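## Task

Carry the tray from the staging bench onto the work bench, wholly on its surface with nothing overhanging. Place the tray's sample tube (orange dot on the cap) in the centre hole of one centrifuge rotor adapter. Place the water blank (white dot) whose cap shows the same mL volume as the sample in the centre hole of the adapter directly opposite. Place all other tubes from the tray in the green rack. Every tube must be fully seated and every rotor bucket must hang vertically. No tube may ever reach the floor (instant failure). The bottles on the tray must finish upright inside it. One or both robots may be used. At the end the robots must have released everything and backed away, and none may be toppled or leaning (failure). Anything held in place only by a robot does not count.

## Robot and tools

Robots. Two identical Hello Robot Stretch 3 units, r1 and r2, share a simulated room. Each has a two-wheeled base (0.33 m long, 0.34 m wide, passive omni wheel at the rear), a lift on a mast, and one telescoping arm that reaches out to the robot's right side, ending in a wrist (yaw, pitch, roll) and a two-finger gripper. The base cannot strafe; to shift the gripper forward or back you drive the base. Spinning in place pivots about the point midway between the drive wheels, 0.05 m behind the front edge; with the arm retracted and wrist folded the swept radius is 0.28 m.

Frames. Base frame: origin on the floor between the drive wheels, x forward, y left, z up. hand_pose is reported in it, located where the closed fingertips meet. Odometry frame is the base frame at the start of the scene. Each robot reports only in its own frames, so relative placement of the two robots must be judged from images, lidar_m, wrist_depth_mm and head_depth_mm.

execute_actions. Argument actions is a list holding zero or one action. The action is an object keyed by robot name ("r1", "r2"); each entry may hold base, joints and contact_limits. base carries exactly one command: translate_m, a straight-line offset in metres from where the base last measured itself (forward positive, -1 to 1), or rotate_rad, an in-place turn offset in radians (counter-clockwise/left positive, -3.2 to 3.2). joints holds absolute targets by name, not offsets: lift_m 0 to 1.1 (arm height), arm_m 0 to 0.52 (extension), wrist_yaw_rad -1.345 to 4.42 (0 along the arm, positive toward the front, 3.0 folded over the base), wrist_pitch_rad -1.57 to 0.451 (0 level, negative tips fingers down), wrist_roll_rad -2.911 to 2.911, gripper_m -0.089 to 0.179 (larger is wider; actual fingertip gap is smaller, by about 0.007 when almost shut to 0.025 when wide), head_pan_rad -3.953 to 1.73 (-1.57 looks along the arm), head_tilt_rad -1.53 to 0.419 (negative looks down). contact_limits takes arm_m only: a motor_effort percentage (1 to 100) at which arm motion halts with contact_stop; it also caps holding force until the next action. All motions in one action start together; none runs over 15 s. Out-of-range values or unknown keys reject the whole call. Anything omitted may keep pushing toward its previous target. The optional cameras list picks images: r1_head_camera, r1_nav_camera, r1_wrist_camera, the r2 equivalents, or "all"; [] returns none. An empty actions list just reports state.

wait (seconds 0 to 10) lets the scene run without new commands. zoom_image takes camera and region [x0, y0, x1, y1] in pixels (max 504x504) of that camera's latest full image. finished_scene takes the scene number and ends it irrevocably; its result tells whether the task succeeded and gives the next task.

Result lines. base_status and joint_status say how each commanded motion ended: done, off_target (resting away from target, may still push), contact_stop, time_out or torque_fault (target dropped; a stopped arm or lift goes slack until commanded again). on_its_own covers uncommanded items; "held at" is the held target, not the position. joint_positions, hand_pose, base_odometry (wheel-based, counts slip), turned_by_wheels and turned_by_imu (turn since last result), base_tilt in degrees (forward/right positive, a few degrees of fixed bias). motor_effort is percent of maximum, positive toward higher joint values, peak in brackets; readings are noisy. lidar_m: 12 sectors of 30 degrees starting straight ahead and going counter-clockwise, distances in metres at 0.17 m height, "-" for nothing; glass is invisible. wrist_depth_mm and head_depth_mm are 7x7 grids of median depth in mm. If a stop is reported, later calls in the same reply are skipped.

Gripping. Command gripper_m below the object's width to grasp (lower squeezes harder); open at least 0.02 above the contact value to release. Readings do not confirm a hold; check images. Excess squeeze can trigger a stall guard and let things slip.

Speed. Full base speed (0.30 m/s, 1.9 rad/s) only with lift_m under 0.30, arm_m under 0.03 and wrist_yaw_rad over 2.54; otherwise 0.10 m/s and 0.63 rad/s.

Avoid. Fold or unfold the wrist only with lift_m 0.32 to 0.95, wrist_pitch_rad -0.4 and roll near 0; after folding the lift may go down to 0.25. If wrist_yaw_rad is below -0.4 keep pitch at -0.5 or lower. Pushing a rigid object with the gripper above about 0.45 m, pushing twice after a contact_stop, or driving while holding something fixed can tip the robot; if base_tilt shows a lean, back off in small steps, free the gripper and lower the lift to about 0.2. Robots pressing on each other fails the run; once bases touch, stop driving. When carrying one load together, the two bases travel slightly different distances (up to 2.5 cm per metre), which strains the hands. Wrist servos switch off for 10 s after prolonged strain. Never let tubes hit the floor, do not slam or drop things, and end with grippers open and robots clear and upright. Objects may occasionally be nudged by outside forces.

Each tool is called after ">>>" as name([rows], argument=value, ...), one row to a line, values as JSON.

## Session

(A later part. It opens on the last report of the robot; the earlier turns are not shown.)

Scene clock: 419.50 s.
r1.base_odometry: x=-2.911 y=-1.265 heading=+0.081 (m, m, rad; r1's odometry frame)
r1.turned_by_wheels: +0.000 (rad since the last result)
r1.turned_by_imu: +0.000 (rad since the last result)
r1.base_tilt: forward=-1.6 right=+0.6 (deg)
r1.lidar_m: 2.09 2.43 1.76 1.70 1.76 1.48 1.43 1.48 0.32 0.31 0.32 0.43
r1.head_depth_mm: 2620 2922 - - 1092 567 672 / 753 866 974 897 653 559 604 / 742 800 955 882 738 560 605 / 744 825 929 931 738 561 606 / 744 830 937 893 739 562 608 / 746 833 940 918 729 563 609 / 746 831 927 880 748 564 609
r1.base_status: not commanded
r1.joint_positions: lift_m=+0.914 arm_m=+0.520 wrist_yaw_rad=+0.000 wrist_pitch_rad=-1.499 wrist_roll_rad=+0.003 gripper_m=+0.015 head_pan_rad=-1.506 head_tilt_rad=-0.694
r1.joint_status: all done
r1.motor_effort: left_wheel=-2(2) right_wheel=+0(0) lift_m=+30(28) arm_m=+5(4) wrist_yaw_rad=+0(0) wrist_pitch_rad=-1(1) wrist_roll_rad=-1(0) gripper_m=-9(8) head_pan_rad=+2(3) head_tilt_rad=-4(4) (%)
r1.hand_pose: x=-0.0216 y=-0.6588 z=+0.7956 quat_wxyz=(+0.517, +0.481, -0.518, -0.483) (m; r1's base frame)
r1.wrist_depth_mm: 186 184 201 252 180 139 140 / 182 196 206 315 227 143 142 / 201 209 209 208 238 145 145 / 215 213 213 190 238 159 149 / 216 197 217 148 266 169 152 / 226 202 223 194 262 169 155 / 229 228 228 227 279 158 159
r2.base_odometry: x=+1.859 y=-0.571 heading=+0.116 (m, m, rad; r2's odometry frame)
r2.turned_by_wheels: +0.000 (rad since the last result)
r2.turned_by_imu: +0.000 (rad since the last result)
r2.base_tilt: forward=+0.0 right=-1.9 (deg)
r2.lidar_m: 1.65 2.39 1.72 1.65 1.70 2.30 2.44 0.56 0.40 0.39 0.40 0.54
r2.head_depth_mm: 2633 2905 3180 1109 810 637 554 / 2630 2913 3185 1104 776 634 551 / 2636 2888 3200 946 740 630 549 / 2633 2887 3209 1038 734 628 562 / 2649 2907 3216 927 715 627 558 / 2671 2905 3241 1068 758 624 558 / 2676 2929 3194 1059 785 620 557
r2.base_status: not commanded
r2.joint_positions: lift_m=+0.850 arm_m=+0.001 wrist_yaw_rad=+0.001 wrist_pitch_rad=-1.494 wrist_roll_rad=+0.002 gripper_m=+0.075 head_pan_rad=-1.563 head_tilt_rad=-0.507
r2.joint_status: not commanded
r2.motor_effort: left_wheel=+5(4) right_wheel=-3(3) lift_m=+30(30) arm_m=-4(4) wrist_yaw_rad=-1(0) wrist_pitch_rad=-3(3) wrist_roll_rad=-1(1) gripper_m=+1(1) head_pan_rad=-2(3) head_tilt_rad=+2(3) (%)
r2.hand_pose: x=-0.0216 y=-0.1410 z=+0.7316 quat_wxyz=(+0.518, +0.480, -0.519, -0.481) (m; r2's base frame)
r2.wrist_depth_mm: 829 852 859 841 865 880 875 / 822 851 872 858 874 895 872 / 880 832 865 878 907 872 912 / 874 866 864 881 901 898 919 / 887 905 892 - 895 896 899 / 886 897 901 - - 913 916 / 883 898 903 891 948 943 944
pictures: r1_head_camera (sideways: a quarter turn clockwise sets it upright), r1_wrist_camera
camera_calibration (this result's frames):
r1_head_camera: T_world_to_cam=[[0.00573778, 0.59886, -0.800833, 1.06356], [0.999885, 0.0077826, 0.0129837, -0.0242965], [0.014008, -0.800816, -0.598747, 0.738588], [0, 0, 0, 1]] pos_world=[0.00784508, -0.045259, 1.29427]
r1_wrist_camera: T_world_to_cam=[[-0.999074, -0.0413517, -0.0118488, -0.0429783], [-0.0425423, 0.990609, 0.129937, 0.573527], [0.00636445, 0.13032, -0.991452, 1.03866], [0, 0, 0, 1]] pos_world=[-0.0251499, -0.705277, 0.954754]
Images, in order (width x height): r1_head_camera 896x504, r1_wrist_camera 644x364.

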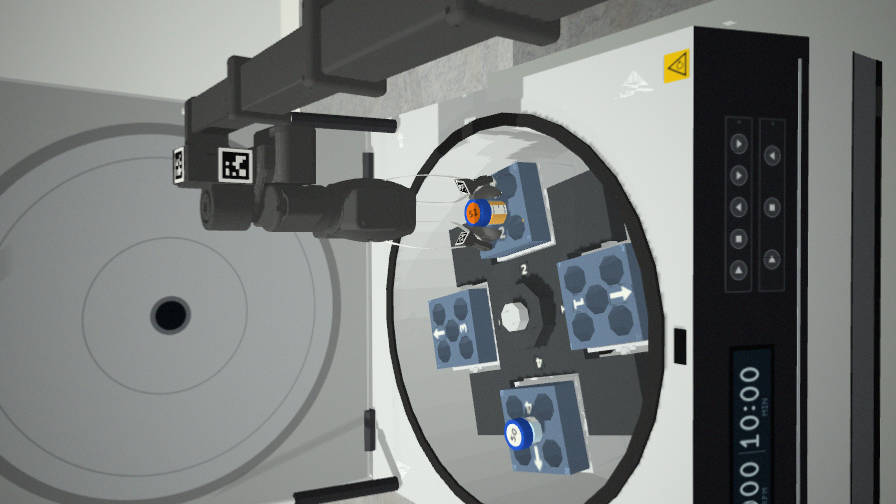

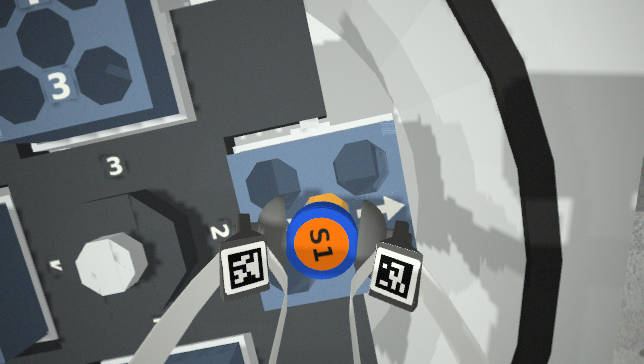

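>>> execute_actions([
  {"r1":{"joints":{"gripper_m":0.06}}},
], cameras=["r1_wrist_camera"])

>>> execute_actions([
  {"r1":{"joints":{"lift_m":1.1}}},
], cameras=["r1_head_camera"])

>>> execute_actions([
  {"r1":{"base":{"translate_m":1.0},"joints":{"arm_m":0.464,"wrist_pitch_rad":-1.556}}},
], cameras=[])

>>> execute_actions([
  {"r1":{"base":{"translate_m":0.336}}},
], cameras=[])

>>> execute_actions([
  {"r1":{"joints":{"lift_m":1.02}}},
], cameras=["r1_wrist_camera"])

Scene clock: 426.03 s.
r1.base_odometry: x=-2.911 y=-1.265 heading=+0.081 (m, m, rad; r1's odometry frame)
r1.turned_by_wheels: +0.000 (rad since the last result)
r1.turned_by_imu: +0.000 (rad since the last result)
r1.base_tilt: forward=-1.8 right=+0.6 (deg)
r1.lidar_m: 2.09 2.43 1.76 1.70 1.76 1.48 1.43 1.48 0.32 0.31 0.32 0.43
r1.head_depth_mm: 2639 2904 - - 1099 565 673 / 752 863 974 898 652 559 604 / 742 801 955 892 739 560 604 / 742 828 929 935 738 560 606 / 745 830 939 893 738 563 608 / 744 830 939 914 729 563 609 / 747 833 922 877 751 563 611
r1.base_status: not commanded
r1.joint_positions: lift_m=+0.914 arm_m=+0.520 wrist_yaw_rad=+0.000 wrist_pitch_rad=-1.499 wrist_roll_rad=+0.003 gripper_m=+0.060 head_pan_rad=-1.506 head_tilt_rad=-0.694
r1.joint_status: all done
r1.motor_effort: left_wheel=-2(2) right_wheel=+0(1) lift_m=+30(29) arm_m=+5(5) wrist_yaw_rad=+0(0) wrist_pitch_rad=-1(1) wrist_roll_rad=-1(1) gripper_m=+0(82) head_pan_rad=+3(3) head_tilt_rad=-4(4) (%)
r1.hand_pose: x=-0.0216 y=-0.6588 z=+0.7956 quat_wxyz=(+0.517, +0.481, -0.518, -0.483) (m; r1's base frame)
r1.wrist_depth_mm: 188 182 202 255 181 140 140 / 182 196 206 318 229 142 143 / 201 211 209 208 238 146 145 / 215 213 213 188 244 159 149 / 218 198 216 161 267 169 152 / 226 201 223 200 323 170 155 / 229 227 228 228 267 158 159
r2.base_odometry: x=+1.859 y=-0.571 heading=+0.116 (m, m, rad; r2's odometry frame)
r2.turned_by_wheels: +0.000 (rad since the last result)
r2.turned_by_imu: +0.000 (rad since the last result)
r2.base_tilt: forward=+0.1 right=-2.0 (deg)
r2.lidar_m: 1.65 2.40 1.72 1.65 1.70 2.30 2.44 0.56 0.40 0.39 0.40 0.54
r2.head_depth_mm: 2630 2892 3165 1107 809 639 553 / 2640 2871 3197 1101 776 634 552 / 2644 2888 3183 950 738 631 550 / 2623 2919 3213 1035 733 627 562 / 2665 2906 3182 925 713 625 558 / 2651 2925 3201 1069 759 624 559 / 2667 2914 3190 1062 783 620 557
r2.base_status: not commanded
r2.joint_positions: lift_m=+0.850 arm_m=+0.001 wrist_yaw_rad=+0.001 wrist_pitch_rad=-1.494 wrist_roll_rad=+0.002 gripper_m=+0.075 head_pan_rad=-1.563 head_tilt_rad=-0.507
r2.joint_status: not commanded
r2.motor_effort: left_wheel=+5(5) right_wheel=-3(3) lift_m=+30(30) arm_m=-4(4) wrist_yaw_rad=+0(1) wrist_pitch_rad=-3(2) wrist_roll_rad=+0(0) gripper_m=+1(1) head_pan_rad=-3(3) head_tilt_rad=+4(3) (%)
r2.hand_pose: x=-0.0216 y=-0.1410 z=+0.7316 quat_wxyz=(+0.518, +0.480, -0.519, -0.481) (m; r2's base frame)
r2.wrist_depth_mm: 850 853 854 870 861 863 885 / 838 852 845 861 862 895 877 / 835 857 854 898 914 910 894 / 866 891 876 865 884 908 923 / 879 880 868 - 913 920 929 / 908 891 883 - - 904 919 / 893 898 922 947 926 956 928
pictures: r1_wrist_camera
camera_calibration (this result's frames):
r1_wrist_camera: T_world_to_cam=[[-0.999074, -0.0413542, -0.0118488, -0.04298], [-0.0425449, 0.990609, 0.129937, 0.573527], [0.00636414, 0.13032, -0.991452, 1.03866], [0, 0, 0, 1]] pos_world=[-0.0251498, -0.705277, 0.954754]
Images, in order (width x height): r1_wrist_camera 644x364.

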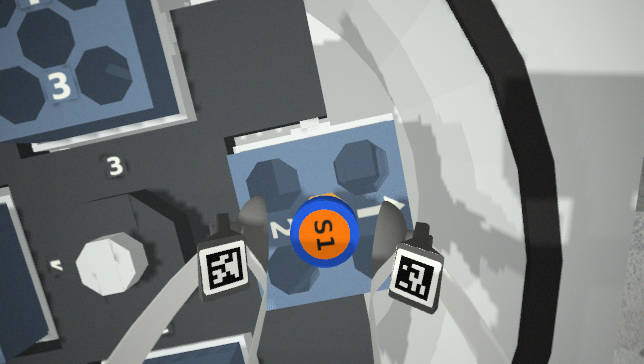

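Scene clock: 428.57 s.
r1.base_odometry: x=-2.911 y=-1.265 heading=+0.081 (m, m, rad; r1's odometry frame)
r1.turned_by_wheels: +0.000 (rad since the last result)
r1.turned_by_imu: +0.000 (rad since the last result)
r1.base_tilt: forward=-1.6 right=+0.6 (deg)
r1.lidar_m: 2.09 2.44 1.76 1.70 1.76 1.48 1.43 1.47 0.32 0.31 0.32 0.43
r1.head_depth_mm: 2618 2900 2984 2188 1688 566 673 / 765 854 2734 898 653 559 604 / - 836 930 892 737 560 605 / 742 836 930 928 739 560 606 / 743 829 938 891 740 561 609 / 744 832 940 915 729 563 610 / 744 832 925 878 750 563 610
r1.base_status: not commanded
r1.joint_positions: lift_m=+1.099 arm_m=+0.520 wrist_yaw_rad=+0.000 wrist_pitch_rad=-1.499 wrist_roll_rad=+0.003 gripper_m=+0.060 head_pan_rad=-1.506 head_tilt_rad=-0.694
r1.joint_status: all done
r1.motor_effort: left_wheel=-2(2) right_wheel=+1(0) lift_m=+41(41) arm_m=+5(5) wrist_yaw_rad=+0(1) wrist_pitch_rad=-1(1) wrist_roll_rad=-1(0) gripper_m=+1(0) head_pan_rad=+3(3) head_tilt_rad=-5(3) (%)
r1.hand_pose: x=-0.0216 y=-0.6588 z=+0.9804 quat_wxyz=(+0.517, +0.481, -0.518, -0.483) (m; r1's base frame)
r1.wrist_depth_mm: 319 364 392 320 315 - - / 351 393 387 401 320 - - / 389 396 396 391 331 - - / 403 396 398 373 341 - - / 386 386 411 409 343 - - / 389 423 394 418 356 - - / 366 421 437 411 362 - -
r2.base_odometry: x=+1.859 y=-0.571 heading=+0.116 (m, m, rad; r2's odometry frame)
r2.turned_by_wheels: +0.000 (rad since the last result)
r2.turned_by_imu: +0.000 (rad since the last result)
r2.base_tilt: forward=-0.1 right=-2.0 (deg)
r2.lidar_m: 1.65 2.39 1.72 1.65 1.70 2.30 2.44 0.56 0.40 0.39 0.40 0.54
r2.head_depth_mm: 2659 2872 3202 1111 811 637 552 / 2656 2885 3166 1100 773 633 551 / 2654 2888 3184 952 739 631 550 / 2638 2881 3212 1040 733 629 561 / 2646 2901 3191 928 714 625 559 / 2656 2895 3191 1067 759 624 557 / 2665 2924 3186 1062 782 621 556
r2.base_status: not commanded
r2.joint_positions: lift_m=+0.850 arm_m=+0.001 wrist_yaw_rad=+0.001 wrist_pitch_rad=-1.494 wrist_roll_rad=+0.002 gripper_m=+0.075 head_pan_rad=-1.563 head_tilt_rad=-0.507
r2.joint_status: not commanded
r2.motor_effort: left_wheel=+5(5) right_wheel=-3(3) lift_m=+30(30) arm_m=-4(4) wrist_yaw_rad=-1(1) wrist_pitch_rad=-3(3) wrist_roll_rad=+0(0) gripper_m=+1(1) head_pan_rad=-2(3) head_tilt_rad=+2(3) (%)
r2.hand_pose: x=-0.0216 y=-0.1410 z=+0.7316 quat_wxyz=(+0.518, +0.480, -0.519, -0.481) (m; r2's base frame)
r2.wrist_depth_mm: 878 831 860 886 855 874 879 / 850 841 876 862 883 877 858 / 852 861 841 877 880 878 891 / 881 886 857 859 897 886 941 / 887 909 865 - 925 885 888 / 867 886 876 - - 930 939 / 909 915 929 906 912 936 952
pictures: r1_head_camera (sideways: a quarter turn clockwise sets it upright)
camera_calibration (this result's frames):
r1_head_camera: T_world_to_cam=[[0.00573792, 0.59886, -0.800833, 1.06356], [0.999885, 0.00778236, 0.0129837, -0.0242965], [0.0140078, -0.800816, -0.598747, 0.738588], [0, 0, 0, 1]] pos_world=[0.00784507, -0.045259, 1.29427]
Images, in order (width x height): r1_head_camera 896x504.

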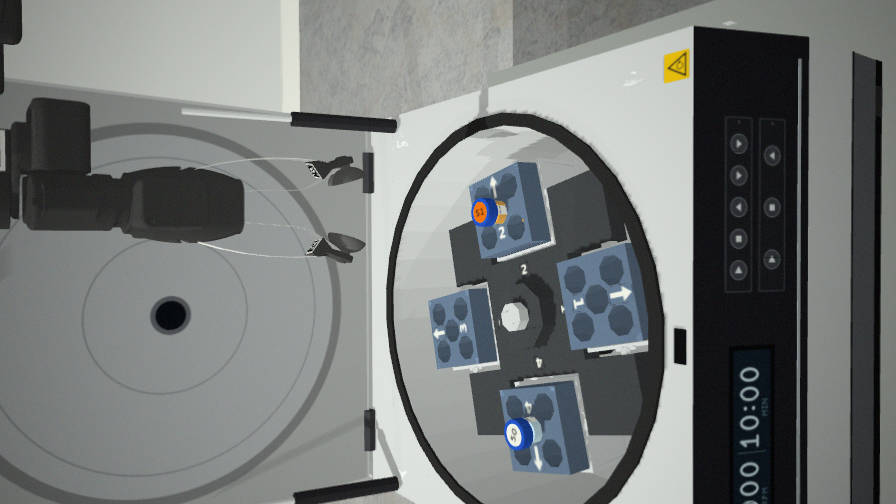

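Scene clock: 439.87 s.
r1.base_odometry: x=-1.914 y=-1.185 heading=+0.080 (m, m, rad; r1's odometry frame)
r1.turned_by_wheels: +0.000 (rad since the last result)
r1.turned_by_imu: -0.002 (rad since the last result)
r1.base_tilt: forward=-1.7 right=+0.6 (deg)
r1.lidar_m: 2.85 2.44 1.78 1.71 1.77 2.41 1.21 0.47 0.47 0.98 1.02 1.11
r1.head_depth_mm: 2612 2920 2979 902 711 588 1148 / 2625 2909 3010 902 712 590 1150 / - 2915 3009 907 713 590 1146 / 2614 2947 3015 910 716 590 1147 / 2615 2920 3060 912 717 591 1152 / 2609 2940 3019 913 716 592 1153 / 1327 1342 1539 838 699 594 1160
r1.base_status: done
r1.joint_positions: lift_m=+1.099 arm_m=+0.464 wrist_yaw_rad=+0.000 wrist_pitch_rad=-1.552 wrist_roll_rad=+0.002 gripper_m=+0.060 head_pan_rad=-1.506 head_tilt_rad=-0.694
r1.joint_status: all done
r1.motor_effort: left_wheel=-2(1) right_wheel=+0(4) lift_m=+41(41) arm_m=-4(6) wrist_yaw_rad=+0(0) wrist_pitch_rad=-2(3) wrist_roll_rad=-1(1) gripper_m=+0(1) head_pan_rad=+3(3) head_tilt_rad=-3(4) (%)
r1.hand_pose: x=-0.0216 y=-0.5900 z=+0.9811 quat_wxyz=(+0.504, +0.495, -0.505, -0.496) (m; r1's base frame)
r1.wrist_depth_mm: 358 356 352 354 351 349 351 / 358 366 361 362 360 359 357 / 360 374 376 373 371 370 369 / 359 385 381 386 387 379 380 / 365 395 389 393 388 390 391 / 361 408 416 408 410 400 403 / 427 423 424 417 419 413 418
r2.base_odometry: x=+1.859 y=-0.571 heading=+0.116 (m, m, rad; r2's odometry frame)
r2.turned_by_wheels: +0.000 (rad since the last result)
r2.turned_by_imu: +0.000 (rad since the last result)
r2.base_tilt: forward=+0.1 right=-1.9 (deg)
r2.lidar_m: 1.65 2.39 1.72 1.65 1.71 2.30 2.44 0.56 0.40 0.39 0.40 0.54
r2.head_depth_mm: 2626 2891 3176 1111 807 638 554 / 2649 2888 3208 1106 775 634 552 / 2654 2893 3202 949 738 632 549 / 2648 2913 3190 1041 734 629 561 / 2680 2889 3185 925 714 627 560 / 2650 2924 3226 1065 760 623 557 / 1231 2847 3158 1061 783 621 557
r2.base_status: not commanded
r2.joint_positions: lift_m=+0.850 arm_m=+0.001 wrist_yaw_rad=+0.001 wrist_pitch_rad=-1.494 wrist_roll_rad=+0.002 gripper_m=+0.075 head_pan_rad=-1.563 head_tilt_rad=-0.507
r2.joint_status: not commanded
r2.motor_effort: left_wheel=+5(4) right_wheel=-3(3) lift_m=+30(30) arm_m=-4(4) wrist_yaw_rad=-1(1) wrist_pitch_rad=-2(2) wrist_roll_rad=+0(1) gripper_m=+1(1) head_pan_rad=-3(2) head_tilt_rad=+3(3) (%)
r2.hand_pose: x=-0.0216 y=-0.1410 z=+0.7316 quat_wxyz=(+0.518, +0.480, -0.519, -0.481) (m; r2's base frame)
r2.wrist_depth_mm: 845 826 857 875 865 872 886 / 855 870 857 870 882 885 880 / 853 911 878 879 860 861 897 / 867 867 866 895 918 895 885 / 874 884 894 - 894 916 913 / 871 915 894 - - 933 928 / 916 936 903 913 945 902 903
pictures: none
No camera images: the call's "cameras" was empty. Leave "cameras" out to get every camera's image.

Scene clock: 444.53 s.
r1.base_odometry: x=-1.579 y=-1.158 heading=+0.080 (m, m, rad; r1's odometry frame)
r1.turned_by_wheels: +0.000 (rad since the last result)
r1.turned_by_imu: -0.001 (rad since the last result)
r1.base_tilt: forward=-1.7 right=+0.7 (deg)
r1.lidar_m: 2.52 2.46 1.78 1.71 1.77 2.42 1.20 0.75 1.02 0.98 1.02 0.79
r1.head_depth_mm: 2598 2877 3009 900 712 590 1147 / 2603 2905 2996 902 712 589 1148 / - 2890 3007 843 692 590 1153 / 2593 2868 3038 810 713 591 1153 / 1300 1159 1620 883 713 593 1153 / 2565 2921 3040 876 594 592 1153 / 2627 2944 3039 917 578 593 1158
r1.base_status: done
r1.joint_positions: lift_m=+1.099 arm_m=+0.464 wrist_yaw_rad=+0.000 wrist_pitch_rad=-1.552 wrist_roll_rad=+0.002 gripper_m=+0.060 head_pan_rad=-1.506 head_tilt_rad=-0.694
r1.joint_status: not commanded
r1.motor_effort: left_wheel=-2(1) right_wheel=+0(4) lift_m=+41(41) arm_m=-4(4) wrist_yaw_rad=+0(0) wrist_pitch_rad=-2(2) wrist_roll_rad=-1(1) gripper_m=+0(0) head_pan_rad=+3(3) head_tilt_rad=-3(4) (%)
r1.hand_pose: x=-0.0216 y=-0.5900 z=+0.9811 quat_wxyz=(+0.504, +0.495, -0.505, -0.496) (m; r1's base frame)
r1.wrist_depth_mm: 331 354 353 291 354 349 348 / 330 365 361 358 356 357 360 / 320 317 313 315 372 370 365 / 312 350 347 316 379 382 381 / 379 394 389 389 392 392 390 / 405 314 401 404 408 404 401 / 259 289 418 421 413 420 412
r2.base_odometry: x=+1.859 y=-0.571 heading=+0.116 (m, m, rad; r2's odometry frame)
r2.turned_by_wheels: +0.000 (rad since the last result)
r2.turned_by_imu: +0.000 (rad since the last result)
r2.base_tilt: forward=+0.0 right=-1.9 (deg)
r2.lidar_m: 1.65 2.39 1.72 1.65 1.70 2.29 2.44 0.56 0.40 0.39 0.40 0.54
r2.head_depth_mm: 2618 2881 3177 1110 810 638 553 / 2639 2865 3191 1100 776 635 552 / 2636 2904 3211 952 739 631 549 / 2582 2892 3202 1041 735 628 562 / 1223 713 3128 927 714 625 559 / 1225 2909 3212 1066 758 623 558 / 2640 2879 3206 1062 784 622 556
r2.base_status: not commanded
r2.joint_positions: lift_m=+0.850 arm_m=+0.001 wrist_yaw_rad=+0.001 wrist_pitch_rad=-1.494 wrist_roll_rad=+0.002 gripper_m=+0.075 head_pan_rad=-1.563 head_tilt_rad=-0.507
r2.joint_status: not commanded
r2.motor_effort: left_wheel=+5(4) right_wheel=-3(3) lift_m=+30(30) arm_m=-4(4) wrist_yaw_rad=-2(2) wrist_pitch_rad=-2(3) wrist_roll_rad=+0(0) gripper_m=+1(1) head_pan_rad=-3(2) head_tilt_rad=+3(3) (%)
r2.hand_pose: x=-0.0216 y=-0.1410 z=+0.7316 quat_wxyz=(+0.518, +0.480, -0.519, -0.481) (m; r2's base frame)
r2.wrist_depth_mm: 825 818 846 854 860 860 880 / 851 851 842 855 864 887 869 / 855 849 863 874 891 875 875 / 862 889 873 878 933 899 899 / 869 901 899 - 886 883 900 / 880 886 923 - - 916 920 / 910 897 946 927 940 933 940
pictures: none
No camera images: the call's "cameras" was empty. Leave "cameras" out to get every camera's image.

Scene clock: 446.10 s.
r1.base_odometry: x=-1.579 y=-1.158 heading=+0.080 (m, m, rad; r1's odometry frame)
r1.turned_by_wheels: +0.000 (rad since the last result)
r1.turned_by_imu: +0.000 (rad since the last result)
r1.base_tilt: forward=-1.8 right=+0.5 (deg)
r1.lidar_m: 2.52 2.45 1.78 1.71 1.77 2.41 1.21 0.75 1.02 0.98 1.01 0.79
r1.head_depth_mm: 2583 2992 3029 901 712 588 1153 / 2541 3022 2998 904 712 589 1145 / 2533 - 1124 842 692 589 1153 / 2615 2855 2892 802 711 590 1152 / 1298 1160 1615 882 715 592 1154 / 2568 2917 3064 876 594 592 1158 / 2622 2903 3073 917 578 593 1160
r1.base_status: not commanded
r1.joint_positions: lift_m=+1.020 arm_m=+0.464 wrist_yaw_rad=+0.000 wrist_pitch_rad=-1.552 wrist_roll_rad=+0.002 gripper_m=+0.060 head_pan_rad=-1.506 head_tilt_rad=-0.694
r1.joint_status: all done
r1.motor_effort: left_wheel=-2(1) right_wheel=+1(1) lift_m=+29(34) arm_m=-4(4) wrist_yaw_rad=-1(0) wrist_pitch_rad=-2(2) wrist_roll_rad=-1(1) gripper_m=+0(1) head_pan_rad=+3(3) head_tilt_rad=-4(4) (%)
r1.hand_pose: x=-0.0216 y=-0.5900 z=+0.9023 quat_wxyz=(+0.504, +0.495, -0.505, -0.496) (m; r1's base frame)
r1.wrist_depth_mm: 279 280 279 278 277 278 277 / 288 288 285 283 285 286 284 / 237 245 237 236 292 292 291 / 244 262 244 236 300 299 299 / 311 315 310 309 309 309 309 / 294 315 322 317 324 319 316 / 232 288 326 325 330 326 327
r2.base_odometry: x=+1.859 y=-0.571 heading=+0.116 (m, m, rad; r2's odometry frame)
r2.turned_by_wheels: +0.000 (rad since the last result)
r2.turned_by_imu: +0.000 (rad since the last result)
r2.base_tilt: forward=-0.1 right=-1.9 (deg)
r2.lidar_m: 1.65 2.39 1.72 1.65 1.71 2.29 2.44 0.56 0.40 0.39 0.40 0.54
r2.head_depth_mm: 2659 2877 3181 1109 810 638 552 / 2666 2904 3221 1100 776 634 551 / 2627 2910 3194 953 739 632 549 / 2609 2869 3201 1040 735 629 561 / 1285 1089 828 873 714 625 560 / 2624 707 3195 1065 759 623 559 / 2645 2922 3191 1066 782 621 557
r2.base_status: not commanded
r2.joint_positions: lift_m=+0.850 arm_m=+0.001 wrist_yaw_rad=+0.001 wrist_pitch_rad=-1.494 wrist_roll_rad=+0.002 gripper_m=+0.075 head_pan_rad=-1.563 head_tilt_rad=-0.507
r2.joint_status: not commanded
r2.motor_effort: left_wheel=+4(4) right_wheel=-3(3) lift_m=+30(30) arm_m=-4(4) wrist_yaw_rad=-1(1) wrist_pitch_rad=-3(3) wrist_roll_rad=+0(0) gripper_m=+1(1) head_pan_rad=-3(2) head_tilt_rad=+3(2) (%)
r2.hand_pose: x=-0.0216 y=-0.1410 z=+0.7316 quat_wxyz=(+0.518, +0.480, -0.519, -0.481) (m; r2's base frame)
r2.wrist_depth_mm: 848 832 847 865 878 867 861 / 844 870 851 891 881 887 880 / 858 887 877 851 867 885 866 / 860 876 861 886 917 886 924 / 890 875 878 - 907 917 918 / 891 885 881 - - 901 914 / 892 909 900 928 925 912 916
pictures: r1_wrist_camera
camera_calibration (this result's frames):
r1_wrist_camera: T_world_to_cam=[[-0.999075, -0.0406589, -0.0139806, -0.0365418], [-0.0425247, 0.982423, 0.181761, 0.439919], [0.00634468, 0.182187, -0.983243, 1.15867], [0, 0, 0, 1]] pos_world=[-0.025152, -0.644766, 1.05878]
Images, in order (width x height): r1_wrist_camera 644x364.

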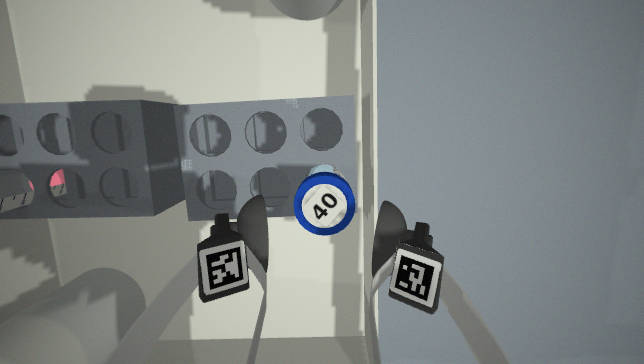

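>>> execute_actions([
  {"r1":{"joints":{"arm_m":0.441,"wrist_pitch_rad":-1.45}}},
], cameras=[])

>>> execute_actions([
  {"r1":{"joints":{"lift_m":0.988}}},
], cameras=["r1_wrist_camera"])

>>> execute_actions([
  {"r1":{"joints":{"gripper_m":0.015}}},
], cameras=[])

>>> execute_actions([
  {"r1":{"joints":{"lift_m":1.1}}},
], cameras=["r1_wrist_camera"])

Scene clock: 452.90 s.
r1.base_odometry: x=-1.579 y=-1.158 heading=+0.080 (m, m, rad; r1's odometry frame)
r1.turned_by_wheels: +0.000 (rad since the last result)
r1.turned_by_imu: +0.000 (rad since the last result)
r1.base_tilt: forward=-1.7 right=+0.7 (deg)
r1.lidar_m: 2.52 2.45 1.78 1.71 1.77 2.42 1.20 0.75 1.02 0.98 1.01 0.79
r1.head_depth_mm: 2550 3049 2995 901 711 587 1151 / 2523 3020 3014 905 712 589 1151 / 2545 - 1121 843 692 589 1150 / 2612 2876 2854 803 713 591 1157 / 1303 1159 1625 884 713 593 1153 / 2560 2893 3020 876 594 592 1153 / 2650 2922 3054 917 578 594 1157
r1.base_status: not commanded
r1.joint_positions: lift_m=+1.020 arm_m=+0.441 wrist_yaw_rad=+0.000 wrist_pitch_rad=-1.453 wrist_roll_rad=+0.002 gripper_m=+0.060 head_pan_rad=-1.506 head_tilt_rad=-0.694
r1.joint_status: all done
r1.motor_effort: left_wheel=-2(2) right_wheel=+0(0) lift_m=+29(29) arm_m=-4(4) wrist_yaw_rad=+0(0) wrist_pitch_rad=+1(2) wrist_roll_rad=-1(1) gripper_m=+0(0) head_pan_rad=+2(3) head_tilt_rad=-4(5) (%)
r1.hand_pose: x=-0.0216 y=-0.5926 z=+0.9017 quat_wxyz=(+0.528, +0.469, -0.529, -0.470) (m; r1's base frame)
r1.wrist_depth_mm: 290 293 290 260 291 292 289 / 297 297 295 293 295 295 295 / 242 266 268 289 299 297 296 / 243 262 244 240 304 302 300 / 301 308 280 304 306 308 306 / 309 310 311 310 308 310 308 / 238 293 318 314 314 315 312
r2.base_odometry: x=+1.859 y=-0.571 heading=+0.116 (m, m, rad; r2's odometry frame)
r2.turned_by_wheels: +0.000 (rad since the last result)
r2.turned_by_imu: +0.000 (rad since the last result)
r2.base_tilt: forward=+0.0 right=-2.1 (deg)
r2.lidar_m: 1.65 2.39 1.72 1.65 1.71 2.31 2.44 0.56 0.40 0.39 0.40 0.54
r2.head_depth_mm: 2636 2888 3191 1109 809 637 553 / 2633 2865 3183 1099 773 633 552 / 2638 2916 3200 949 739 630 550 / 2590 2877 3217 1040 735 628 561 / 1291 1132 1469 871 712 625 560 / 2614 730 3206 1070 759 623 557 / 2664 2890 3229 1060 780 621 557
r2.base_status: not commanded
r2.joint_positions: lift_m=+0.850 arm_m=+0.001 wrist_yaw_rad=+0.001 wrist_pitch_rad=-1.494 wrist_roll_rad=+0.002 gripper_m=+0.075 head_pan_rad=-1.563 head_tilt_rad=-0.507
r2.joint_status: not commanded
r2.motor_effort: left_wheel=+5(5) right_wheel=-3(3) lift_m=+30(30) arm_m=-4(5) wrist_yaw_rad=-1(1) wrist_pitch_rad=-3(3) wrist_roll_rad=-1(1) gripper_m=+1(1) head_pan_rad=-2(2) head_tilt_rad=+2(2) (%)
r2.hand_pose: x=-0.0216 y=-0.1410 z=+0.7316 quat_wxyz=(+0.518, +0.480, -0.519, -0.481) (m; r2's base frame)
r2.wrist_depth_mm: 836 867 845 858 854 892 852 / 867 846 874 870 878 903 890 / 864 886 880 905 870 872 876 / 873 846 881 888 926 887 932 / 884 881 865 - 884 920 914 / 879 909 885 - - 914 925 / 912 899 894 915 925 942 909
pictures: none
No camera images: the call's "cameras" was empty. Leave "cameras" out to get every camera's image.

Scene clock: 454.00 s.
r1.base_odometry: x=-1.579 y=-1.158 heading=+0.080 (m, m, rad; r1's odometry frame)
r1.turned_by_wheels: +0.000 (rad since the last result)
r1.turned_by_imu: +0.000 (rad since the last result)
r1.base_tilt: forward=-1.6 right=+0.7 (deg)
r1.lidar_m: 2.52 2.45 1.78 1.71 1.77 2.42 1.21 0.75 1.02 0.98 1.01 0.79
r1.head_depth_mm: 2612 - 2851 906 712 589 1146 / 2572 - 3009 906 713 589 1150 / 2593 - 2961 844 692 589 1150 / 2632 2912 3030 812 713 589 1149 / 1301 1162 1637 884 712 592 1153 / 2543 2895 3074 877 595 591 1156 / 2628 2906 3071 912 578 593 1157
r1.base_status: not commanded
r1.joint_positions: lift_m=+0.988 arm_m=+0.441 wrist_yaw_rad=+0.000 wrist_pitch_rad=-1.452 wrist_roll_rad=+0.002 gripper_m=+0.060 head_pan_rad=-1.506 head_tilt_rad=-0.694
r1.joint_status: all done
r1.motor_effort: left_wheel=-2(1) right_wheel=+1(1) lift_m=+29(31) arm_m=-4(4) wrist_yaw_rad=-1(0) wrist_pitch_rad=+1(1) wrist_roll_rad=+0(1) gripper_m=+0(1) head_pan_rad=+3(3) head_tilt_rad=-5(4) (%)
r1.hand_pose: x=-0.0216 y=-0.5927 z=+0.8696 quat_wxyz=(+0.528, +0.469, -0.529, -0.470) (m; r1's base frame)
r1.wrist_depth_mm: 261 262 261 258 261 258 259 / 263 263 263 263 262 263 262 / 237 228 238 207 267 267 266 / 210 211 210 209 268 269 268 / 244 243 242 150 273 274 272 / 279 276 278 276 278 276 275 / 237 279 280 280 282 281 280
r2.base_odometry: x=+1.859 y=-0.571 heading=+0.116 (m, m, rad; r2's odometry frame)
r2.turned_by_wheels: +0.000 (rad since the last result)
r2.turned_by_imu: +0.000 (rad since the last result)
r2.base_tilt: forward=-0.1 right=-2.0 (deg)
r2.lidar_m: 1.65 2.40 1.72 1.65 1.70 2.30 2.44 0.56 0.40 0.39 0.40 0.54
r2.head_depth_mm: 2654 2899 3228 1107 809 637 553 / 2622 2885 3203 1101 775 633 552 / 2648 2907 3189 952 737 630 549 / 2597 2905 3187 1039 731 629 560 / 2557 1271 820 870 716 626 559 / 2656 785 3224 1066 757 624 558 / 2657 2891 3211 1063 783 621 557
r2.base_status: not commanded
r2.joint_positions: lift_m=+0.850 arm_m=+0.001 wrist_yaw_rad=+0.001 wrist_pitch_rad=-1.494 wrist_roll_rad=+0.002 gripper_m=+0.075 head_pan_rad=-1.563 head_tilt_rad=-0.507
r2.joint_status: not commanded
r2.motor_effort: left_wheel=+5(4) right_wheel=-3(3) lift_m=+31(30) arm_m=-4(4) wrist_yaw_rad=-1(2) wrist_pitch_rad=-2(3) wrist_roll_rad=-1(0) gripper_m=+1(1) head_pan_rad=-3(2) head_tilt_rad=+3(3) (%)
r2.hand_pose: x=-0.0216 y=-0.1410 z=+0.7316 quat_wxyz=(+0.518, +0.480, -0.519, -0.481) (m; r2's base frame)
r2.wrist_depth_mm: 868 843 847 862 866 864 858 / 863 835 884 898 896 870 892 / 846 876 878 873 885 867 899 / 870 863 877 873 867 893 910 / 861 898 885 - 929 906 904 / 892 897 866 - - 895 915 / 924 888 908 923 933 940 929
pictures: r1_wrist_camera
camera_calibration (this result's frames):
r1_wrist_camera: T_world_to_cam=[[-0.999071, -0.0419353, -0.00988544, -0.0414179], [-0.0426106, 0.995662, 0.0827121, 0.542532], [0.00637401, 0.0830565, -0.996524, 1.07985], [0, 0, 0, 1]] pos_world=[-0.0251448, -0.631604, 1.03081]
Images, in order (width x height): r1_wrist_camera 644x364.

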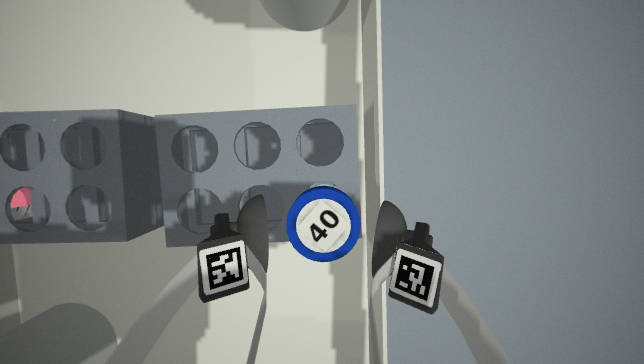

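Scene clock: 454.93 s.
r1.base_odometry: x=-1.579 y=-1.158 heading=+0.080 (m, m, rad; r1's odometry frame)
r1.turned_by_wheels: +0.000 (rad since the last result)
r1.turned_by_imu: +0.000 (rad since the last result)
r1.base_tilt: forward=-1.9 right=+0.8 (deg)
r1.lidar_m: 2.52 2.45 1.78 1.71 1.78 2.41 1.20 0.75 1.02 0.98 1.01 0.79
r1.head_depth_mm: 2604 - 2840 905 711 588 1148 / 2571 - 2995 904 713 588 1151 / 2583 - 2926 843 692 589 1151 / 2600 2902 3017 810 713 590 1152 / 1300 1164 1623 883 714 592 1156 / 2535 2895 3028 878 595 592 1152 / 2639 2930 3066 915 579 593 1155
r1.base_status: not commanded
r1.joint_positions: lift_m=+0.988 arm_m=+0.441 wrist_yaw_rad=+0.000 wrist_pitch_rad=-1.452 wrist_roll_rad=+0.002 gripper_m=+0.015 head_pan_rad=-1.506 head_tilt_rad=-0.694
r1.joint_status: all done
r1.motor_effort: left_wheel=-2(2) right_wheel=+1(0) lift_m=+29(29) arm_m=-4(4) wrist_yaw_rad=+0(1) wrist_pitch_rad=+1(1) wrist_roll_rad=-1(1) gripper_m=-8(85) head_pan_rad=+3(2) head_tilt_rad=-3(4) (%)
r1.hand_pose: x=-0.0216 y=-0.5927 z=+0.8696 quat_wxyz=(+0.528, +0.469, -0.529, -0.470) (m; r1's base frame)
r1.wrist_depth_mm: 260 261 260 260 262 261 260 / 262 265 263 262 264 264 262 / 238 229 238 207 267 268 267 / 212 211 211 209 269 271 269 / 244 243 241 148 272 272 271 / 279 278 280 277 275 275 275 / 237 282 280 278 281 280 279
r2.base_odometry: x=+1.859 y=-0.571 heading=+0.116 (m, m, rad; r2's odometry frame)
r2.turned_by_wheels: +0.000 (rad since the last result)
r2.turned_by_imu: +0.000 (rad since the last result)
r2.base_tilt: forward=+0.0 right=-1.9 (deg)
r2.lidar_m: 1.65 2.39 1.73 1.65 1.71 2.29 2.44 0.56 0.40 0.39 0.40 0.54
r2.head_depth_mm: 2628 2892 3177 1109 809 638 554 / 2650 2889 3191 1102 774 634 552 / 2632 2921 3234 948 739 631 549 / 2559 2904 3175 1040 736 629 562 / 2561 1270 819 901 714 627 560 / 2652 782 3224 1070 759 624 558 / 2625 2919 3228 1060 784 621 557
r2.base_status: not commanded
r2.joint_positions: lift_m=+0.850 arm_m=+0.001 wrist_yaw_rad=+0.001 wrist_pitch_rad=-1.494 wrist_roll_rad=+0.002 gripper_m=+0.075 head_pan_rad=-1.563 head_tilt_rad=-0.507
r2.joint_status: not commanded
r2.motor_effort: left_wheel=+4(4) right_wheel=-3(3) lift_m=+30(30) arm_m=-4(4) wrist_yaw_rad=-1(1) wrist_pitch_rad=-3(3) wrist_roll_rad=+0(0) gripper_m=+1(1) head_pan_rad=-2(2) head_tilt_rad=+4(2) (%)
r2.hand_pose: x=-0.0216 y=-0.1410 z=+0.7316 quat_wxyz=(+0.518, +0.480, -0.519, -0.481) (m; r2's base frame)
r2.wrist_depth_mm: 844 834 849 862 873 863 865 / 857 878 859 871 857 864 859 / 839 862 874 863 866 867 897 / 852 870 848 862 882 860 882 / 854 889 888 - 923 928 933 / 878 877 924 - - 890 914 / 898 923 896 899 929 926 928
pictures: none
No camera images: the call's "cameras" was empty. Leave "cameras" out to get every camera's image.

Scene clock: 456.77 s.
r1.base_odometry: x=-1.579 y=-1.158 heading=+0.080 (m, m, rad; r1's odometry frame)
r1.turned_by_wheels: +0.000 (rad since the last result)
r1.turned_by_imu: +0.000 (rad since the last result)
r1.base_tilt: forward=-1.4 right=+0.5 (deg)
r1.lidar_m: 2.52 2.45 1.78 1.71 1.77 2.41 1.21 0.75 1.02 0.98 1.02 0.79
r1.head_depth_mm: 2640 2929 2996 904 712 587 1146 / 2665 2907 3017 904 714 589 1151 / - 2899 3046 840 692 589 1153 / 2618 2882 3010 813 712 591 1153 / 1306 1159 1623 881 712 592 1155 / 2550 2919 3050 879 593 591 1155 / 2645 2913 3065 914 577 593 1156
r1.base_status: not commanded
r1.joint_positions: lift_m=+1.099 arm_m=+0.441 wrist_yaw_rad=+0.000 wrist_pitch_rad=-1.452 wrist_roll_rad=+0.002 gripper_m=+0.015 head_pan_rad=-1.506 head_tilt_rad=-0.694
r1.joint_status: all done
r1.motor_effort: left_wheel=-2(1) right_wheel=+0(0) lift_m=+42(44) arm_m=-4(4) wrist_yaw_rad=+0(0) wrist_pitch_rad=+1(1) wrist_roll_rad=-1(0) gripper_m=-8(9) head_pan_rad=+2(3) head_tilt_rad=-4(4) (%)
r1.hand_pose: x=-0.0216 y=-0.5927 z=+0.9804 quat_wxyz=(+0.528, +0.469, -0.529, -0.470) (m; r1's base frame)
r1.wrist_depth_mm: 340 370 365 269 365 366 364 / 341 372 373 373 371 370 371 / 350 369 353 371 379 378 370 / 322 323 334 320 380 380 380 / 360 385 388 147 385 391 383 / 377 345 391 393 392 391 390 / 255 290 366 346 402 396 393
r2.base_odometry: x=+1.859 y=-0.571 heading=+0.116 (m, m, rad; r2's odometry frame)
r2.turned_by_wheels: +0.000 (rad since the last result)
r2.turned_by_imu: +0.000 (rad since the last result)
r2.base_tilt: forward=+0.0 right=-2.1 (deg)
r2.lidar_m: 1.65 2.40 1.72 1.65 1.70 2.30 2.44 0.56 0.40 0.39 0.40 0.54
r2.head_depth_mm: 2646 2899 3207 1113 811 636 554 / 2646 2882 3194 1102 775 635 551 / 2644 2911 3175 951 740 631 550 / 2574 2890 3164 1042 733 629 562 / 1226 730 1512 920 715 627 560 / 1223 2882 3212 1068 759 624 558 / 2656 2907 3246 1063 783 621 557
r2.base_status: not commanded
r2.joint_positions: lift_m=+0.850 arm_m=+0.001 wrist_yaw_rad=+0.001 wrist_pitch_rad=-1.494 wrist_roll_rad=+0.002 gripper_m=+0.075 head_pan_rad=-1.563 head_tilt_rad=-0.507
r2.joint_status: not commanded
r2.motor_effort: left_wheel=+4(5) right_wheel=-3(2) lift_m=+30(30) arm_m=-4(4) wrist_yaw_rad=-1(1) wrist_pitch_rad=-3(3) wrist_roll_rad=+0(0) gripper_m=+1(0) head_pan_rad=-3(2) head_tilt_rad=+1(2) (%)
r2.hand_pose: x=-0.0216 y=-0.1410 z=+0.7316 quat_wxyz=(+0.518, +0.480, -0.519, -0.481) (m; r2's base frame)
r2.wrist_depth_mm: 856 839 840 855 898 865 887 / 870 847 872 882 876 849 915 / 853 851 879 857 860 881 902 / 885 879 870 878 900 887 909 / 854 884 892 - 915 885 893 / 900 887 866 - - 930 934 / 878 916 920 935 935 909 936
pictures: r1_wrist_camera
camera_calibration (this result's frames):
r1_wrist_camera: T_world_to_cam=[[-0.999071, -0.0419353, -0.00988539, -0.0403227], [-0.0426106, 0.995662, 0.0827112, 0.533369], [0.00637399, 0.0830557, -0.996525, 1.19025], [0, 0, 0, 1]] pos_world=[-0.0251448, -0.631603, 1.1416]
Images, in order (width x height): r1_wrist_camera 644x364.

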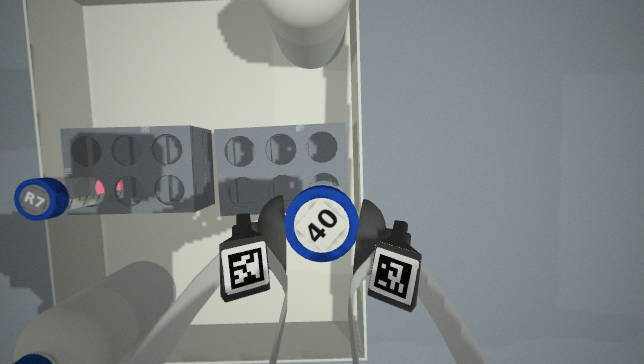

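Ref is (324,187). Move to the second rack column.

>>> execute_actions([
  {"r1":{"base":{"translate_m":0.56},"joints":{"arm_m":0.5}}},
], cameras=["r1_wrist_camera","r1_head_camera"])

Scene clock: 466.00 s.
r1.base_odometry: x=-1.021 y=-1.113 heading=+0.080 (m, m, rad; r1's odometry frame)
r1.turned_by_wheels: +0.000 (rad since the last result)
r1.turned_by_imu: -0.002 (rad since the last result)
r1.base_tilt: forward=-1.7 right=+0.7 (deg)
r1.lidar_m: 1.97 2.46 1.79 1.71 1.78 2.42 1.31 1.27 1.01 0.97 0.36 2.17
r1.head_depth_mm: 1289 1390 2870 901 711 588 534 / 2498 2889 2993 903 712 589 536 / - 2905 3018 807 712 589 536 / 2609 2909 3046 875 715 590 537 / 2630 2910 3055 913 717 591 538 / 2627 2901 3048 1036 719 592 539 / 2630 2903 3062 2235 1762 609 539
r1.base_status: done
r1.joint_positions: lift_m=+1.099 arm_m=+0.500 wrist_yaw_rad=+0.000 wrist_pitch_rad=-1.452 wrist_roll_rad=+0.002 gripper_m=+0.015 head_pan_rad=-1.506 head_tilt_rad=-0.694
r1.joint_status: all done
r1.motor_effort: left_wheel=-2(0) right_wheel=+0(4) lift_m=+41(41) arm_m=+5(6) wrist_yaw_rad=-1(0) wrist_pitch_rad=+1(1) wrist_roll_rad=-1(1) gripper_m=-8(7) head_pan_rad=+3(2) head_tilt_rad=-4(4) (%)
r1.hand_pose: x=-0.0216 y=-0.6511 z=+0.9804 quat_wxyz=(+0.528, +0.469, -0.529, -0.470) (m; r1's base frame)
r1.wrist_depth_mm: - 371 371 368 369 368 363 / - 378 372 374 372 368 339 / - 380 379 380 379 377 338 / - 385 381 321 381 380 361 / - 391 387 147 387 383 347 / - 393 397 392 390 390 351 / - 399 398 397 393 398 360
r2.base_odometry: x=+1.859 y=-0.571 heading=+0.116 (m, m, rad; r2's odometry frame)
r2.turned_by_wheels: +0.000 (rad since the last result)
r2.turned_by_imu: +0.000 (rad since the last result)
r2.base_tilt: forward=-0.1 right=-2.0 (deg)
r2.lidar_m: 1.65 2.40 1.73 1.65 1.70 2.30 2.44 0.56 0.40 0.39 0.40 0.54
r2.head_depth_mm: 1242 2867 3195 1110 809 636 553 / 2561 2921 3165 1100 776 633 551 / 2640 2877 3189 949 739 632 550 / 2647 2879 3207 1038 734 628 560 / 2657 2924 3202 1031 714 625 559 / 2647 2922 3219 1069 760 623 557 / 2657 2910 3196 1058 784 621 557
r2.base_status: not commanded
r2.joint_positions: lift_m=+0.850 arm_m=+0.001 wrist_yaw_rad=+0.001 wrist_pitch_rad=-1.494 wrist_roll_rad=+0.002 gripper_m=+0.075 head_pan_rad=-1.563 head_tilt_rad=-0.507
r2.joint_status: not commanded
r2.motor_effort: left_wheel=+5(4) right_wheel=-3(3) lift_m=+30(30) arm_m=-4(4) wrist_yaw_rad=+0(1) wrist_pitch_rad=-3(3) wrist_roll_rad=-1(0) gripper_m=+1(1) head_pan_rad=-2(3) head_tilt_rad=+2(2) (%)
r2.hand_pose: x=-0.0216 y=-0.1410 z=+0.7316 quat_wxyz=(+0.518, +0.480, -0.519, -0.481) (m; r2's base frame)
r2.wrist_depth_mm: 823 850 863 861 863 850 857 / 841 848 872 846 852 868 884 / 882 860 861 847 879 885 889 / 862 872 870 875 893 888 889 / 897 886 871 - 923 905 919 / 878 867 906 - - 925 920 / 900 911 916 913 908 938 940
pictures: r1_head_camera (sideways: a quarter turn clockwise sets it upright), r1_wrist_camera
camera_calibration (this result's frames):
r1_head_camera: T_world_to_cam=[[0.00573799, 0.59886, -0.800833, 1.06356], [0.999885, 0.00778224, 0.0129837, -0.0242965], [0.0140077, -0.800816, -0.598747, 0.738588], [0, 0, 0, 1]] pos_world=[0.00784506, -0.045259, 1.29427]
r1_wrist_camera: T_world_to_cam=[[-0.999071, -0.0419373, -0.0098775, -0.0427783], [-0.0426107, 0.995678, 0.0825226, 0.591652], [0.00637403, 0.0828669, -0.99654, 1.19499], [0, 0, 0, 1]] pos_world=[-0.0251447, -0.689914, 1.14161]
Images, in order (width x height): r1_head_camera 896x504, r1_wrist_camera 644x364.

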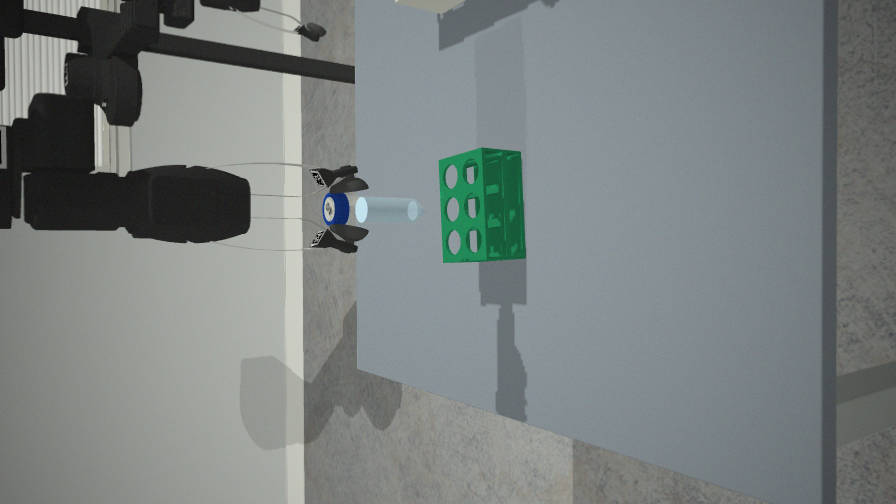

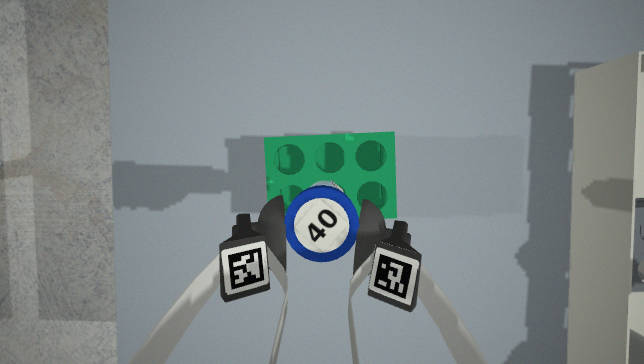

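>>> execute_actions([
  {"r1":{"base":{"translate_m":0.033},"joints":{"arm_m":0.49,"lift_m":1.065}}},
], cameras=["r1_wrist_camera","r1_head_camera"])

Scene clock: 470.40 s.
r1.base_odometry: x=-0.988 y=-1.110 heading=+0.080 (m, m, rad; r1's odometry frame)
r1.turned_by_wheels: +0.000 (rad since the last result)
r1.turned_by_imu: -0.001 (rad since the last result)
r1.base_tilt: forward=-1.6 right=+0.6 (deg)
r1.lidar_m: 1.92 2.46 1.79 1.72 1.78 2.42 1.31 1.31 1.02 0.97 0.34 2.13
r1.head_depth_mm: 1254 2815 1622 902 712 587 534 / 2574 2887 2998 902 712 588 537 / - 2871 2860 777 715 589 536 / 2627 2857 3052 893 716 591 536 / 2633 2917 3075 909 717 591 538 / 2637 2927 3032 2215 740 593 539 / 2629 2900 3050 2208 1758 1444 1177
r1.base_status: done
r1.joint_positions: lift_m=+1.065 arm_m=+0.490 wrist_yaw_rad=+0.000 wrist_pitch_rad=-1.452 wrist_roll_rad=+0.002 gripper_m=+0.015 head_pan_rad=-1.506 head_tilt_rad=-0.694
r1.joint_status: all done
r1.motor_effort: left_wheel=-1(3) right_wheel=+0(5) lift_m=+30(36) arm_m=-4(5) wrist_yaw_rad=+0(0) wrist_pitch_rad=+1(1) wrist_roll_rad=-1(1) gripper_m=-9(8) head_pan_rad=+3(3) head_tilt_rad=-4(3) (%)
r1.hand_pose: x=-0.0216 y=-0.6418 z=+0.9466 quat_wxyz=(+0.528, +0.469, -0.529, -0.470) (m; r1's base frame)
r1.wrist_depth_mm: - 341 336 336 332 333 337 / - 343 342 341 338 339 337 / - 349 346 345 339 341 342 / - 352 352 289 291 344 344 / - 354 354 148 351 352 350 / - 358 360 355 357 354 355 / - - 367 362 359 358 358
r2.base_odometry: x=+1.859 y=-0.571 heading=+0.116 (m, m, rad; r2's odometry frame)
r2.turned_by_wheels: +0.000 (rad since the last result)
r2.turned_by_imu: +0.000 (rad since the last result)
r2.base_tilt: forward=-0.1 right=-2.0 (deg)
r2.lidar_m: 1.65 2.39 1.72 1.65 1.70 2.30 2.43 0.56 0.40 0.39 0.40 0.54
r2.head_depth_mm: 1267 2845 3213 1112 810 637 553 / 2639 2889 3163 1103 774 633 551 / 2672 2898 3197 951 740 630 550 / 2626 2895 3198 1040 733 629 562 / 2661 2912 3178 1037 714 626 559 / 2667 2897 3222 1069 760 624 557 / 2682 2894 3165 1061 785 620 557
r2.base_status: not commanded
r2.joint_positions: lift_m=+0.850 arm_m=+0.001 wrist_yaw_rad=+0.001 wrist_pitch_rad=-1.494 wrist_roll_rad=+0.002 gripper_m=+0.075 head_pan_rad=-1.563 head_tilt_rad=-0.507
r2.joint_status: not commanded
r2.motor_effort: left_wheel=+4(4) right_wheel=-3(3) lift_m=+30(30) arm_m=-4(4) wrist_yaw_rad=-1(0) wrist_pitch_rad=-3(2) wrist_roll_rad=+0(0) gripper_m=+1(0) head_pan_rad=-2(3) head_tilt_rad=+2(3) (%)
r2.hand_pose: x=-0.0216 y=-0.1410 z=+0.7316 quat_wxyz=(+0.518, +0.480, -0.519, -0.481) (m; r2's base frame)
r2.wrist_depth_mm: 853 840 855 843 853 865 887 / 877 843 905 846 872 897 879 / 867 855 851 859 892 887 902 / 883 887 863 867 895 895 887 / 883 874 886 - 903 914 896 / 875 873 898 - - 926 912 / 875 907 899 911 916 892 967
pictures: r1_head_camera (sideways: a quarter turn clockwise sets it upright), r1_wrist_camera
camera_calibration (this result's frames):
r1_head_camera: T_world_to_cam=[[0.00573799, 0.59886, -0.800833, 1.06356], [0.999885, 0.00778224, 0.0129837, -0.0242965], [0.0140077, -0.800816, -0.598747, 0.738588], [0, 0, 0, 1]] pos_world=[0.00784506, -0.045259, 1.29427]
r1_wrist_camera: T_world_to_cam=[[-0.999071, -0.0419377, -0.00987734, -0.042723], [-0.0426111, 0.995678, 0.0825182, 0.585195], [0.00637402, 0.0828625, -0.996541, 1.16053], [0, 0, 0, 1]] pos_world=[-0.0251447, -0.680622, 1.1078]
Images, in order (width x height): r1_head_camera 896x504, r1_wrist_camera 644x364.

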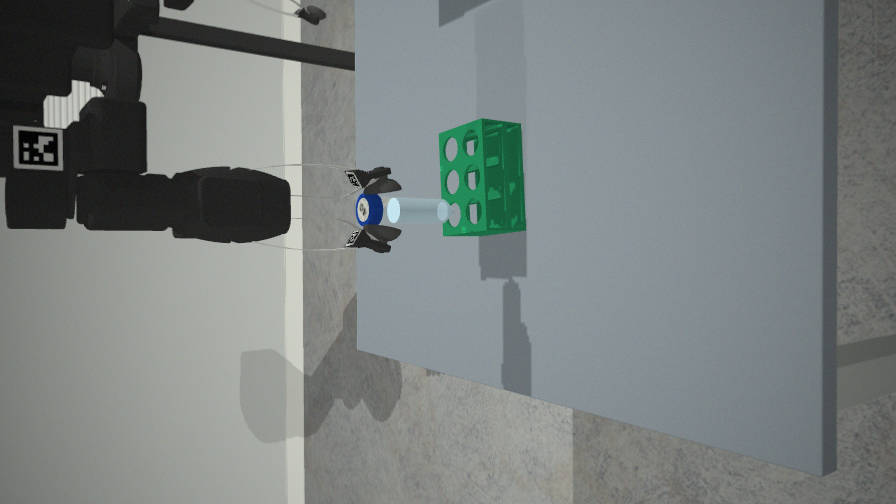

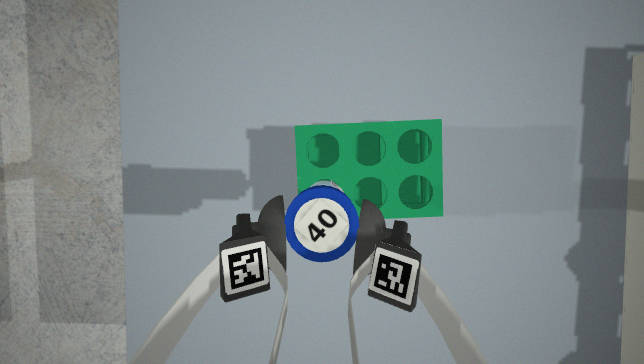

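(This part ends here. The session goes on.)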